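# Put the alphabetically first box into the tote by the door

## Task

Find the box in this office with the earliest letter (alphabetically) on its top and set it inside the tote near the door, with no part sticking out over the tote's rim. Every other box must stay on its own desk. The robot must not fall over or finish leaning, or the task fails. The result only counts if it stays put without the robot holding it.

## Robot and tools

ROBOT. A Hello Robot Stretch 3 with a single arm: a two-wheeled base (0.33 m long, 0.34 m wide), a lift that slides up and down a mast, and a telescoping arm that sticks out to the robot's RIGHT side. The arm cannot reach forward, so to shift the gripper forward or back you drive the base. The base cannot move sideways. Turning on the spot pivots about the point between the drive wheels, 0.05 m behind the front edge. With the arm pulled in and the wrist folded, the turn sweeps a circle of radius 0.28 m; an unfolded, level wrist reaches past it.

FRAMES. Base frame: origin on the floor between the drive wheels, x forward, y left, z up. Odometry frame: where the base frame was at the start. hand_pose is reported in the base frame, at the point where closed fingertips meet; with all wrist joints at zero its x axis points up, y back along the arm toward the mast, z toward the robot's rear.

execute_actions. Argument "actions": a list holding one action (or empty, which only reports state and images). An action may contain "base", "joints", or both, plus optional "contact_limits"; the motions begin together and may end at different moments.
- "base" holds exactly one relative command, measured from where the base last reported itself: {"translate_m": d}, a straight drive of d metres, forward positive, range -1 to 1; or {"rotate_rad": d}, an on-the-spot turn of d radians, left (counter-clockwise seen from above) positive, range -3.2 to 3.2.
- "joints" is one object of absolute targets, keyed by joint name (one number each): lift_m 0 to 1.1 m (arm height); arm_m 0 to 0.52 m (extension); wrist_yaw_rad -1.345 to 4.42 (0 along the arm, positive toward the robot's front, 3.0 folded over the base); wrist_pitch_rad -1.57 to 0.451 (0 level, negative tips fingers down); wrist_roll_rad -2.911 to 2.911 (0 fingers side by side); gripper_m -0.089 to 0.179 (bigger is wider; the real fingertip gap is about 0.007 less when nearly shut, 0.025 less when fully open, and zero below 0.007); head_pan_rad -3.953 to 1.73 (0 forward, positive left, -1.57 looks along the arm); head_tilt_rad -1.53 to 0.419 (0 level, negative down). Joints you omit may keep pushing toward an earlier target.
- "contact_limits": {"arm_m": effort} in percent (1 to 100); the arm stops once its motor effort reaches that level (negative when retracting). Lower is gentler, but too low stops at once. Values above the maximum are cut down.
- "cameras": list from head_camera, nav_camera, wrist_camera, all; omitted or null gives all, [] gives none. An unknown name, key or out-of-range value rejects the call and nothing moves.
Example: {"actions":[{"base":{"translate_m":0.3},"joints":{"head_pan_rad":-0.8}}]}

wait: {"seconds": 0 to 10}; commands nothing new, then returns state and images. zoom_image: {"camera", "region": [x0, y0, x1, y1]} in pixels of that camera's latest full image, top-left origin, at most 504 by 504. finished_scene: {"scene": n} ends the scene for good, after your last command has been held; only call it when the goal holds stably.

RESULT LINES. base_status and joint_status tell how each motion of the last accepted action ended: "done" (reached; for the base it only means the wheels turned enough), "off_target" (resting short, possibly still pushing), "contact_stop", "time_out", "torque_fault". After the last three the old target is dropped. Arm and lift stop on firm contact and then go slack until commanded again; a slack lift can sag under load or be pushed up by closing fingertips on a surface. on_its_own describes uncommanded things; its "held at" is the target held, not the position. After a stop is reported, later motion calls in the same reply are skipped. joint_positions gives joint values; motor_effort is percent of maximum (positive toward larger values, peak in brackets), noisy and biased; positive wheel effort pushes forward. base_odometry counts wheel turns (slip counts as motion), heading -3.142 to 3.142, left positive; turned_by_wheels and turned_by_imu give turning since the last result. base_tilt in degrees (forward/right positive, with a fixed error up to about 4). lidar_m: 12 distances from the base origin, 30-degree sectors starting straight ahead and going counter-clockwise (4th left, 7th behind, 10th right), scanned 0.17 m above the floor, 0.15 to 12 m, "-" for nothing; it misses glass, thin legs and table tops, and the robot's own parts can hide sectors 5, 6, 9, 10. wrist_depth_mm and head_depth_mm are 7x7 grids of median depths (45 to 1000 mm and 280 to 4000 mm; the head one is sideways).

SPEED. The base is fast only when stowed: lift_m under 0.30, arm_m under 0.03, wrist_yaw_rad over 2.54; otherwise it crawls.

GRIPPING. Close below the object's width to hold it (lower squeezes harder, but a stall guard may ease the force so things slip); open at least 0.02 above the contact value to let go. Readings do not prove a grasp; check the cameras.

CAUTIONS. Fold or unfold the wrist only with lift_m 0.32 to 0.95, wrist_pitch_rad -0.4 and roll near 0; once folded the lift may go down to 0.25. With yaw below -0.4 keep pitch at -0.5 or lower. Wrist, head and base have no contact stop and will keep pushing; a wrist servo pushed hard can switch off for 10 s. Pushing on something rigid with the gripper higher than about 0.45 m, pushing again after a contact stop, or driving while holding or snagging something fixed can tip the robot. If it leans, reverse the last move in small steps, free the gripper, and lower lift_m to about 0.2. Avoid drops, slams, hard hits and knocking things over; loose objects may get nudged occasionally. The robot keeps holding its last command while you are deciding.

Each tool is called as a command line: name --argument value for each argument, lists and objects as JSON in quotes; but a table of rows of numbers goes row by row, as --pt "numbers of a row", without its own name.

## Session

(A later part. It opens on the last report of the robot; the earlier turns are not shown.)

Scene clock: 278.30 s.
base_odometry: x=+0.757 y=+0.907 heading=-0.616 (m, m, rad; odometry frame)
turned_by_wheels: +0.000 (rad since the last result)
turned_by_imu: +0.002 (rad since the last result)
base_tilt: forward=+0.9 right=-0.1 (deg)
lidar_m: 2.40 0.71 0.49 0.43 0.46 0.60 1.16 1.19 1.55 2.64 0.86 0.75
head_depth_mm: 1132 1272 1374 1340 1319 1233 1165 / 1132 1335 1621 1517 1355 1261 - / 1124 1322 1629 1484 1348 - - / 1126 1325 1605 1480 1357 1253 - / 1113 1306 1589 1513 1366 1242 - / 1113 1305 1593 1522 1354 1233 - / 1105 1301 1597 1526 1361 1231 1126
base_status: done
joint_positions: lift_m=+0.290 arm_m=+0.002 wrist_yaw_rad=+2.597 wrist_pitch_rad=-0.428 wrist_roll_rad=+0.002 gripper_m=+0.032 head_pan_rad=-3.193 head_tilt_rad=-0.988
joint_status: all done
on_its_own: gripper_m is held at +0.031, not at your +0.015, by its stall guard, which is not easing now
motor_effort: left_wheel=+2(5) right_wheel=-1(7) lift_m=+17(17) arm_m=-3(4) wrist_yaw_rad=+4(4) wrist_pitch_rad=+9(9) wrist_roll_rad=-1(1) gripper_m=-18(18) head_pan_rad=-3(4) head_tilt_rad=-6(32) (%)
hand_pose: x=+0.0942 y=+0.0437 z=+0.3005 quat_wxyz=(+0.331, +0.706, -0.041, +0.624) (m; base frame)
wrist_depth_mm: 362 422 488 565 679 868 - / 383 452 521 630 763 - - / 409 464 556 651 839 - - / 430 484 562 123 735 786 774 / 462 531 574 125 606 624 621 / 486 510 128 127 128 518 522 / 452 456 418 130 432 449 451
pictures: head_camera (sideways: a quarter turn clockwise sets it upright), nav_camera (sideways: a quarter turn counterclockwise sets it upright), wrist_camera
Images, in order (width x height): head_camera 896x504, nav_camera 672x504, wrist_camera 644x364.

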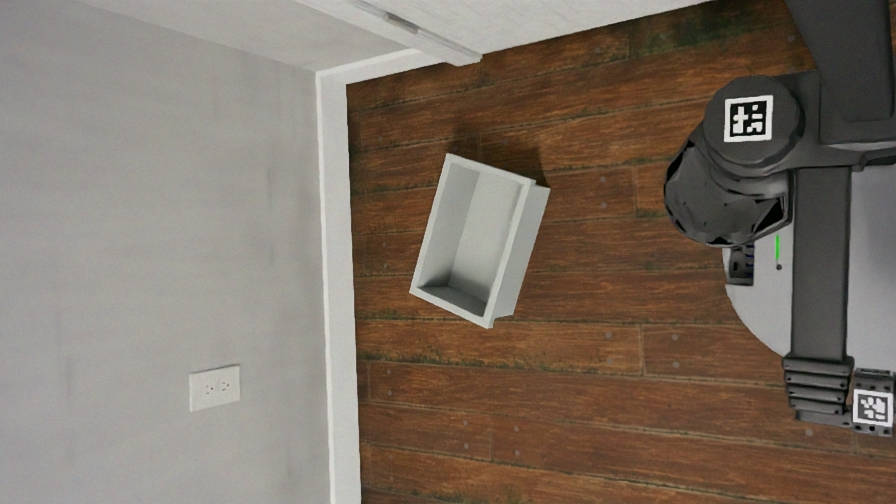

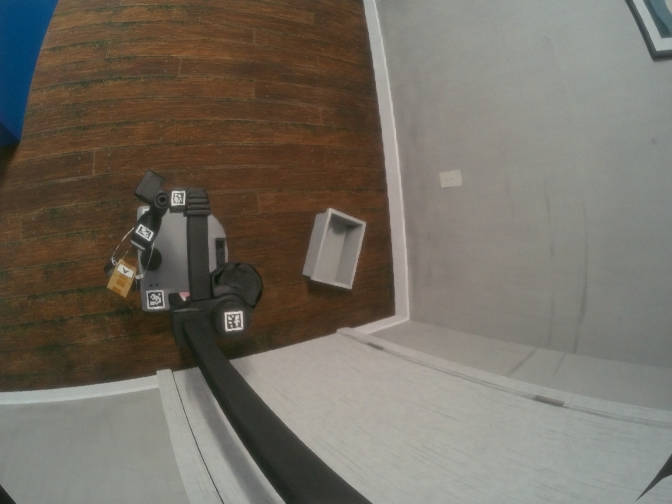

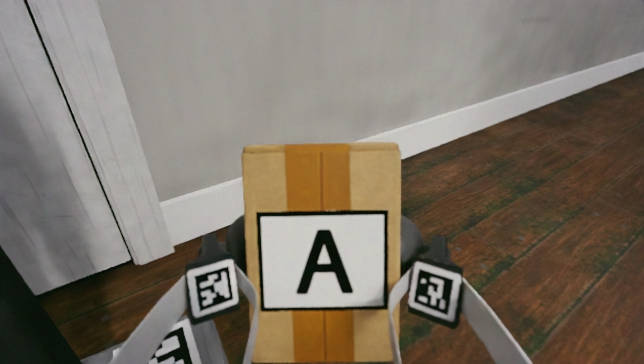

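execute_actions --actions '[{"base": {"translate_m": -0.15}, "joints": {"lift_m": 0.33, "arm_m": 0.19, "head_pan_rad": -2.2}}]' --cameras '["nav_camera"]'

execute_actions --actions '[{"base": {"rotate_rad": -1.55}, "joints": {"arm_m": 0.435, "wrist_yaw_rad": 2.81, "wrist_pitch_rad": -1.57, "head_pan_rad": -1.63, "head_tilt_rad": -1.05}}]'

Scene clock: 304.97 s.
base_odometry: x=+0.635 y=+0.993 heading=-0.616 (m, m, rad; odometry frame)
turned_by_wheels: +0.000 (rad since the last result)
turned_by_imu: +0.001 (rad since the last result)
base_tilt: forward=+1.1 right=-0.1 (deg)
lidar_m: 2.34 0.70 0.45 0.44 0.45 0.58 1.02 1.04 1.35 2.68 1.09 0.88
head_depth_mm: 1192 1334 1521 1529 1355 1204 1146 / 1320 1496 1670 1529 1350 1224 - / 1481 1710 1749 1516 1378 1240 - / 1676 1925 1739 1522 1364 1243 - / 1987 2024 1762 1526 1401 1231 1152 / 2282 2030 1743 1535 1376 1223 820 / 2395 2036 1755 1535 1372 1230 1124
base_status: done
joint_positions: lift_m=+0.330 arm_m=+0.190 wrist_yaw_rad=+2.598 wrist_pitch_rad=-0.428 wrist_roll_rad=+0.002 gripper_m=+0.032 head_pan_rad=-2.207 head_tilt_rad=-0.989
joint_status: all done
on_its_own: gripper_m is held at +0.031, not at your +0.015, by its stall guard, which is not easing now
motor_effort: left_wheel=+2(6) right_wheel=-1(8) lift_m=+24(25) arm_m=+5(4) wrist_yaw_rad=+3(4) wrist_pitch_rad=+9(9) wrist_roll_rad=-1(1) gripper_m=-17(18) head_pan_rad=+3(34) head_tilt_rad=-6(6) (%)
hand_pose: x=+0.0943 y=-0.1437 z=+0.3402 quat_wxyz=(+0.331, +0.706, -0.041, +0.625) (m; base frame)
wrist_depth_mm: 488 548 642 742 932 - - / 509 579 702 813 - - - / 556 621 707 871 - - - / 594 653 721 123 783 849 855 / - 680 651 125 653 682 684 / - - 128 128 128 571 568 / - - 458 131 480 495 489
pictures: nav_camera (sideways: a quarter turn counterclockwise sets it upright)
Images, in order (width x height): nav_camera 672x504.

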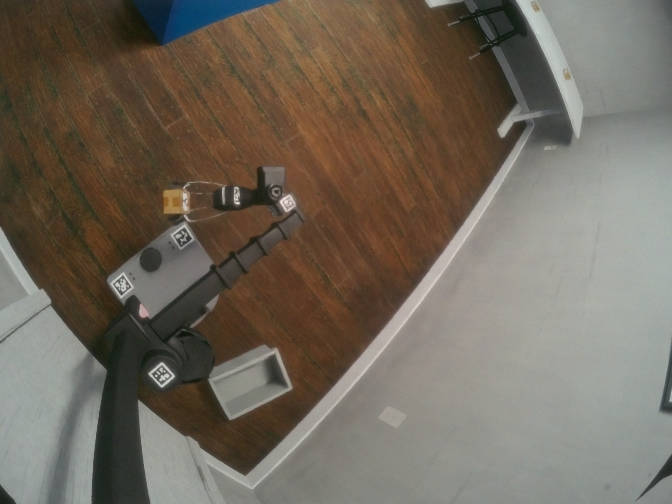

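Scene clock: 308.37 s.
base_odometry: x=+0.635 y=+0.993 heading=-2.166 (m, m, rad; odometry frame)
turned_by_wheels: -1.550 (rad since the last result)
turned_by_imu: -1.549 (rad since the last result)
base_tilt: forward=+0.8 right=-0.1 (deg)
lidar_m: 2.69 1.05 0.88 2.05 0.67 0.45 0.44 0.45 0.60 1.01 1.04 1.40
head_depth_mm: 1002 1196 1386 1413 1306 1214 1122 / 1003 1192 1467 1475 1334 1213 - / 1001 1189 1422 1455 1305 1211 - / 1000 1177 1468 1414 1319 1206 - / 992 1184 1458 1472 1335 1221 1117 / 991 1175 1452 1479 1342 1221 1124 / 981 1178 1454 1480 1330 1217 1122
base_status: done
joint_positions: lift_m=+0.330 arm_m=+0.435 wrist_yaw_rad=+2.807 wrist_pitch_rad=-1.566 wrist_roll_rad=+0.002 gripper_m=+0.032 head_pan_rad=-1.637 head_tilt_rad=-1.037
joint_status: all done
on_its_own: gripper_m is held at +0.031, not at your +0.015, by its stall guard, which is not easing now
motor_effort: left_wheel=+2(7) right_wheel=-1(6) lift_m=+24(24) arm_m=+5(4) wrist_yaw_rad=+4(6) wrist_pitch_rad=-2(7) wrist_roll_rad=+0(1) gripper_m=-17(18) head_pan_rad=+2(25) head_tilt_rad=-7(14) (%)
hand_pose: x=-0.0286 y=-0.6012 z=+0.2121 quat_wxyz=(+0.576, +0.577, +0.408, +0.411) (m; base frame)
wrist_depth_mm: 352 350 347 348 348 348 347 / 360 357 352 351 350 349 351 / 366 364 333 361 358 260 359 / 374 368 304 123 365 279 364 / 381 378 301 125 364 300 379 / 389 388 128 128 127 288 382 / 396 395 332 131 268 389 391
pictures: head_camera (sideways: a quarter turn clockwise sets it upright), nav_camera (sideways: a quarter turn counterclockwise sets it upright), wrist_camera
Images, in order (width x height): head_camera 896x504, nav_camera 672x504, wrist_camera 644x364.

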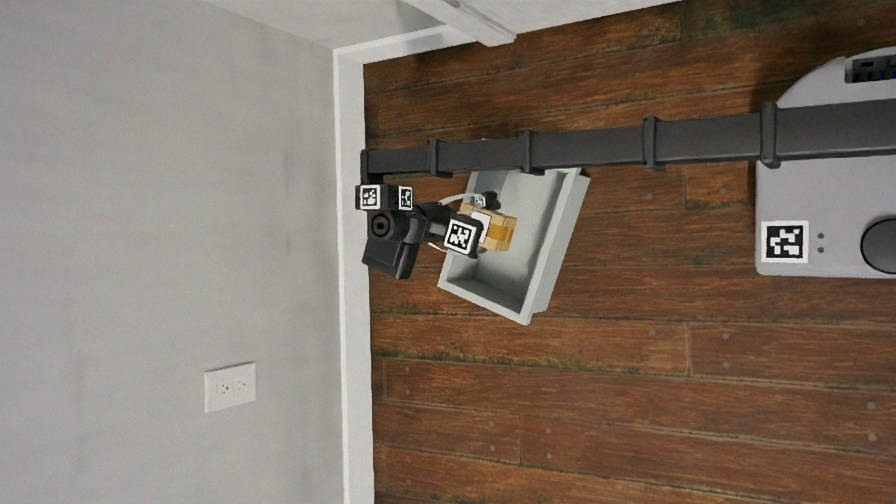

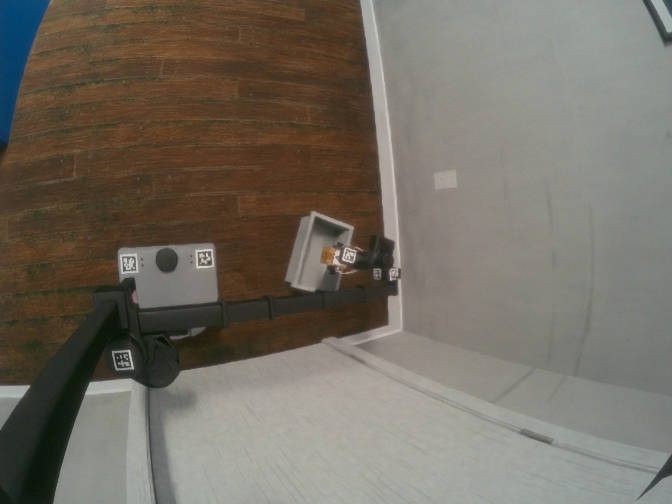

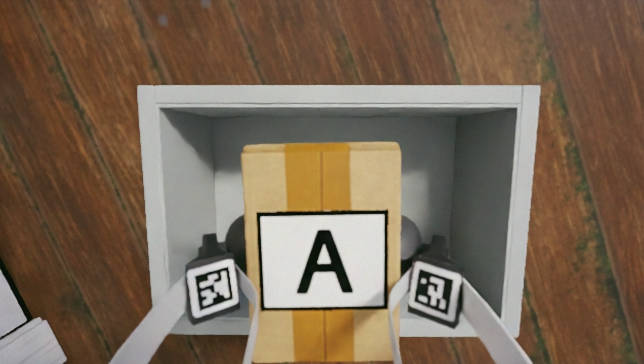

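execute_actions --actions '[{"joints": {"arm_m": 0.449, "lift_m": 0.148}}]' --cameras '["head_camera", "wrist_camera"]'

Scene clock: 320.50 s.
base_odometry: x=+0.635 y=+0.993 heading=-2.166 (m, m, rad; odometry frame)
turned_by_wheels: +0.000 (rad since the last result)
turned_by_imu: +0.001 (rad since the last result)
base_tilt: forward=+1.0 right=-0.1 (deg)
lidar_m: 2.68 1.05 0.88 2.04 0.67 0.45 0.44 0.45 0.60 1.01 1.04 1.40
head_depth_mm: 1001 1199 1391 1408 1316 1208 1118 / 1001 1191 1472 1466 1330 1213 - / 998 1190 1473 1528 1313 1211 - / 993 1184 1455 1506 1316 1216 - / 995 1179 1463 1488 1335 1204 1124 / 989 1173 1452 1494 1335 1224 1122 / 986 1170 1452 1486 1343 1210 1121
base_status: not commanded
joint_positions: lift_m=+0.148 arm_m=+0.449 wrist_yaw_rad=+2.807 wrist_pitch_rad=-1.566 wrist_roll_rad=+0.002 gripper_m=+0.032 head_pan_rad=-1.637 head_tilt_rad=-1.037
joint_status: all done
on_its_own: gripper_m is held at +0.031, not at your +0.015, by its stall guard, which is not easing now
motor_effort: left_wheel=+2(2) right_wheel=-1(1) lift_m=+17(19) arm_m=+4(4) wrist_yaw_rad=+4(4) wrist_pitch_rad=-1(1) wrist_roll_rad=-1(1) gripper_m=-17(18) head_pan_rad=+3(2) head_tilt_rad=-7(7) (%)
hand_pose: x=-0.0286 y=-0.6152 z=+0.0305 quat_wxyz=(+0.576, +0.577, +0.408, +0.411) (m; base frame)
wrist_depth_mm: 106 106 106 106 105 105 104 / 160 182 181 180 179 179 159 / 164 185 185 183 182 182 165 / 164 188 187 123 186 186 166 / 164 192 191 125 189 190 165 / 164 196 128 128 128 193 165 / 164 199 200 131 197 199 166
pictures: head_camera (sideways: a quarter turn clockwise sets it upright), wrist_camera
Images, in order (width x height): head_camera 896x504, wrist_camera 644x364.

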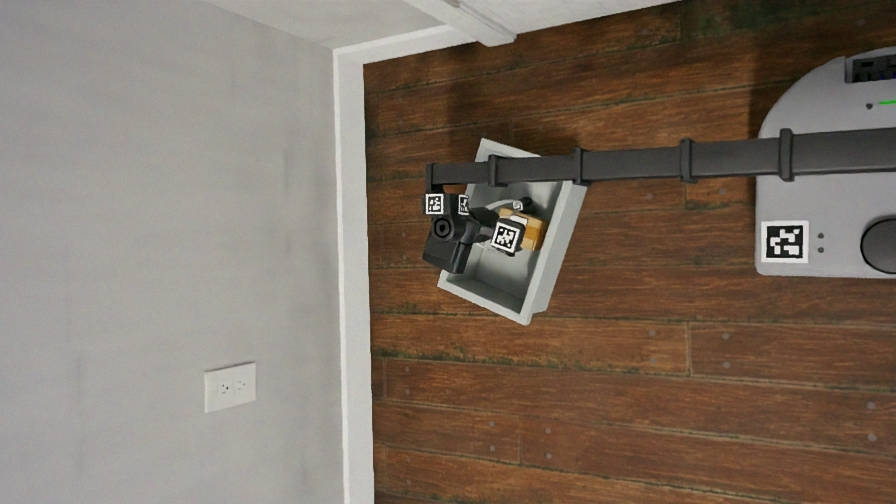

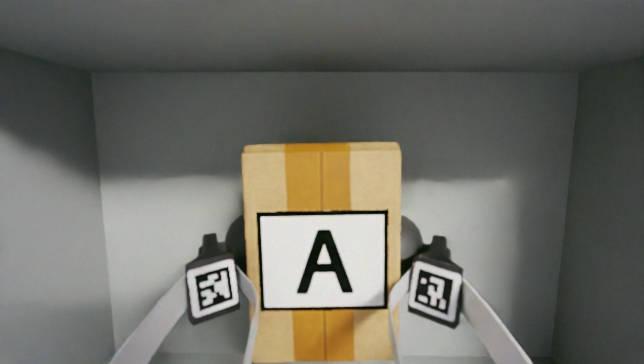

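execute_actions --actions '[{"joints": {"lift_m": 0.14}}]' --cameras '[]'

execute_actions --actions '[{"joints": {"gripper_m": 0.11}}]' --cameras '["wrist_camera"]'

Scene clock: 323.43 s.
base_odometry: x=+0.635 y=+0.993 heading=-2.166 (m, m, rad; odometry frame)
turned_by_wheels: +0.000 (rad since the last result)
turned_by_imu: +0.000 (rad since the last result)
base_tilt: forward=+1.0 right=+0.0 (deg)
lidar_m: 2.68 1.05 0.88 2.04 0.67 0.45 0.44 0.45 0.60 1.01 1.04 1.39
head_depth_mm: 1005 1200 1381 1404 1315 1209 1120 / 1002 1198 1473 1468 1328 1210 - / 998 1191 1466 1530 1315 1217 - / 997 1181 1464 1499 1320 1211 - / 986 1173 1450 1488 1325 1220 1116 / 991 1173 1456 1482 1337 1216 1114 / 989 1180 1448 1481 1334 1230 1122
base_status: not commanded
joint_positions: lift_m=+0.140 arm_m=+0.449 wrist_yaw_rad=+2.807 wrist_pitch_rad=-1.566 wrist_roll_rad=+0.002 gripper_m=+0.032 head_pan_rad=-1.637 head_tilt_rad=-1.037
joint_status: all done
on_its_own: gripper_m is held at +0.031, not at your +0.015, by its stall guard, which is not easing now
motor_effort: left_wheel=+2(2) right_wheel=-1(1) lift_m=+17(16) arm_m=+5(5) wrist_yaw_rad=+4(4) wrist_pitch_rad=-2(2) wrist_roll_rad=-1(1) gripper_m=-18(17) head_pan_rad=+3(2) head_tilt_rad=-7(7) (%)
hand_pose: x=-0.0286 y=-0.6152 z=+0.0225 quat_wxyz=(+0.576, +0.577, +0.408, +0.411) (m; base frame)
wrist_depth_mm: 106 106 106 106 106 105 105 / 160 173 173 172 173 171 158 / 164 176 175 176 175 174 166 / 164 181 179 123 178 178 166 / 164 185 182 126 180 181 165 / 165 187 128 128 128 185 166 / 163 191 192 131 190 190 165
pictures: none
No camera images: the call's "cameras" was empty. Leave "cameras" out to get every camera's image.

Scene clock: 324.70 s.
base_odometry: x=+0.635 y=+0.993 heading=-2.166 (m, m, rad; odometry frame)
turned_by_wheels: +0.000 (rad since the last result)
turned_by_imu: +0.000 (rad since the last result)
base_tilt: forward=+0.9 right=-0.3 (deg)
lidar_m: 2.68 1.06 0.88 2.05 0.67 0.45 0.44 0.45 0.60 1.01 1.05 1.39
head_depth_mm: 1011 1201 1387 1411 1311 1206 1116 / 997 1200 1478 1483 1324 1215 - / 998 1189 1472 1520 1313 1219 - / 993 1183 1472 1512 1312 1219 - / 989 1180 1454 1478 1330 1224 1115 / 986 1181 1457 1496 1337 1217 1121 / 988 1171 1451 1483 1342 1217 1118
base_status: not commanded
joint_positions: lift_m=+0.140 arm_m=+0.449 wrist_yaw_rad=+2.807 wrist_pitch_rad=-1.566 wrist_roll_rad=+0.002 gripper_m=+0.110 head_pan_rad=-1.637 head_tilt_rad=-1.037
joint_status: all done
motor_effort: left_wheel=+2(2) right_wheel=-1(2) lift_m=+17(17) arm_m=+5(5) wrist_yaw_rad=+4(4) wrist_pitch_rad=-2(1) wrist_roll_rad=-1(1) gripper_m=+0(87) head_pan_rad=+2(3) head_tilt_rad=-7(7) (%)
hand_pose: x=-0.0286 y=-0.6152 z=+0.0225 quat_wxyz=(+0.576, +0.577, +0.408, +0.411) (m; base frame)
wrist_depth_mm: 106 106 106 106 106 105 105 / 160 173 172 173 171 172 158 / 163 177 176 175 175 175 166 / 164 180 179 129 177 179 166 / 165 185 183 133 180 182 165 / 164 188 186 135 185 185 165 / 160 193 192 139 190 191 165
pictures: wrist_camera
Images, in order (width x height): wrist_camera 644x364.

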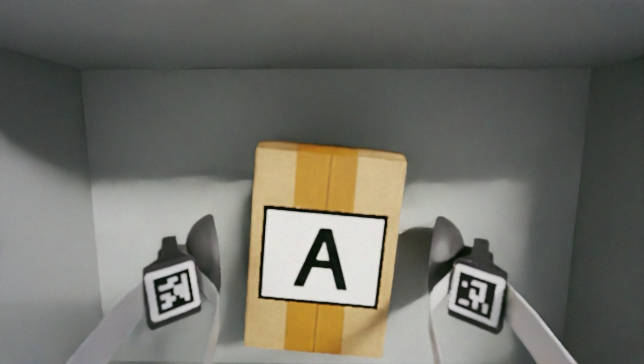

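execute_actions --actions '[{"joints": {"lift_m": 0.27}}]' --cameras '["head_camera", "wrist_camera"]'

Scene clock: 329.40 s.
base_odometry: x=+0.635 y=+0.993 heading=-2.166 (m, m, rad; odometry frame)
turned_by_wheels: +0.000 (rad since the last result)
turned_by_imu: +0.001 (rad since the last result)
base_tilt: forward=+1.0 right=+0.0 (deg)
lidar_m: 2.68 1.05 0.88 2.05 0.67 0.45 0.44 0.45 0.60 1.02 1.04 1.39
head_depth_mm: 1004 1200 1381 1401 1311 1211 1119 / 1002 1186 1476 1475 1326 1207 - / 999 1194 1479 1491 1308 1225 - / 994 1190 1457 1408 1322 1215 - / 993 1181 1455 1466 1328 1214 1119 / 990 1173 1447 1485 1335 1218 1114 / 986 1171 1446 1482 1344 1226 1119
base_status: not commanded
joint_positions: lift_m=+0.270 arm_m=+0.449 wrist_yaw_rad=+2.807 wrist_pitch_rad=-1.566 wrist_roll_rad=+0.002 gripper_m=+0.110 head_pan_rad=-1.637 head_tilt_rad=-1.037
joint_status: all done
motor_effort: left_wheel=+2(2) right_wheel=-1(1) lift_m=+23(26) arm_m=+4(4) wrist_yaw_rad=+4(4) wrist_pitch_rad=-2(2) wrist_roll_rad=-1(1) gripper_m=+0(0) head_pan_rad=+3(2) head_tilt_rad=-7(6) (%)
hand_pose: x=-0.0286 y=-0.6152 z=+0.1522 quat_wxyz=(+0.576, +0.577, +0.408, +0.411) (m; base frame)
wrist_depth_mm: 295 292 293 291 291 288 288 / 299 199 198 200 198 196 194 / 308 228 303 299 300 251 299 / 313 226 309 259 307 250 304 / 320 227 314 265 314 249 311 / 327 204 293 293 293 218 320 / 338 208 218 219 218 208 326
pictures: head_camera (sideways: a quarter turn clockwise sets it upright), wrist_camera
Images, in order (width x height): head_camera 896x504, wrist_camera 644x364.

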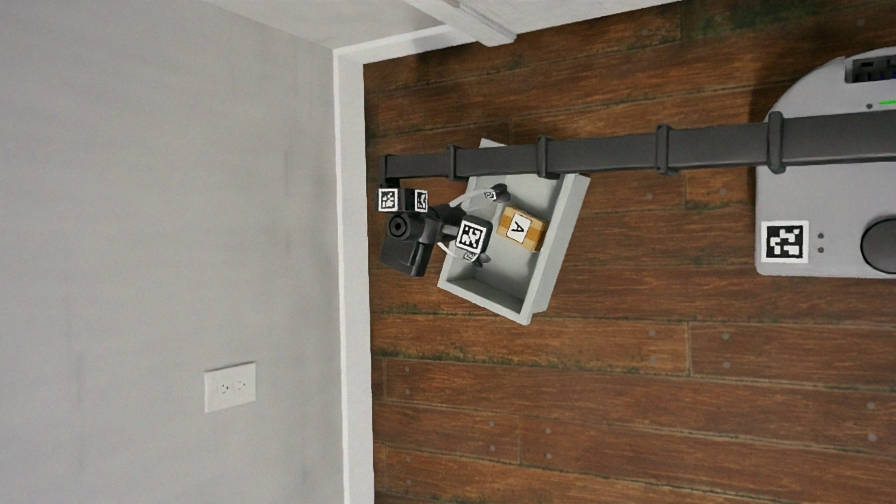

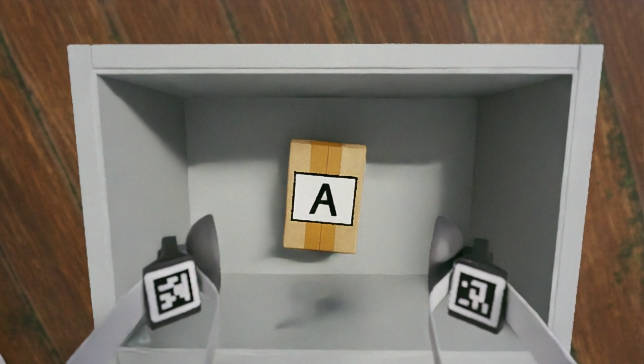

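Box A is resting inside the tote and the gripper is clear.

finished_scene --scene 1

The scene is finished: the task was done.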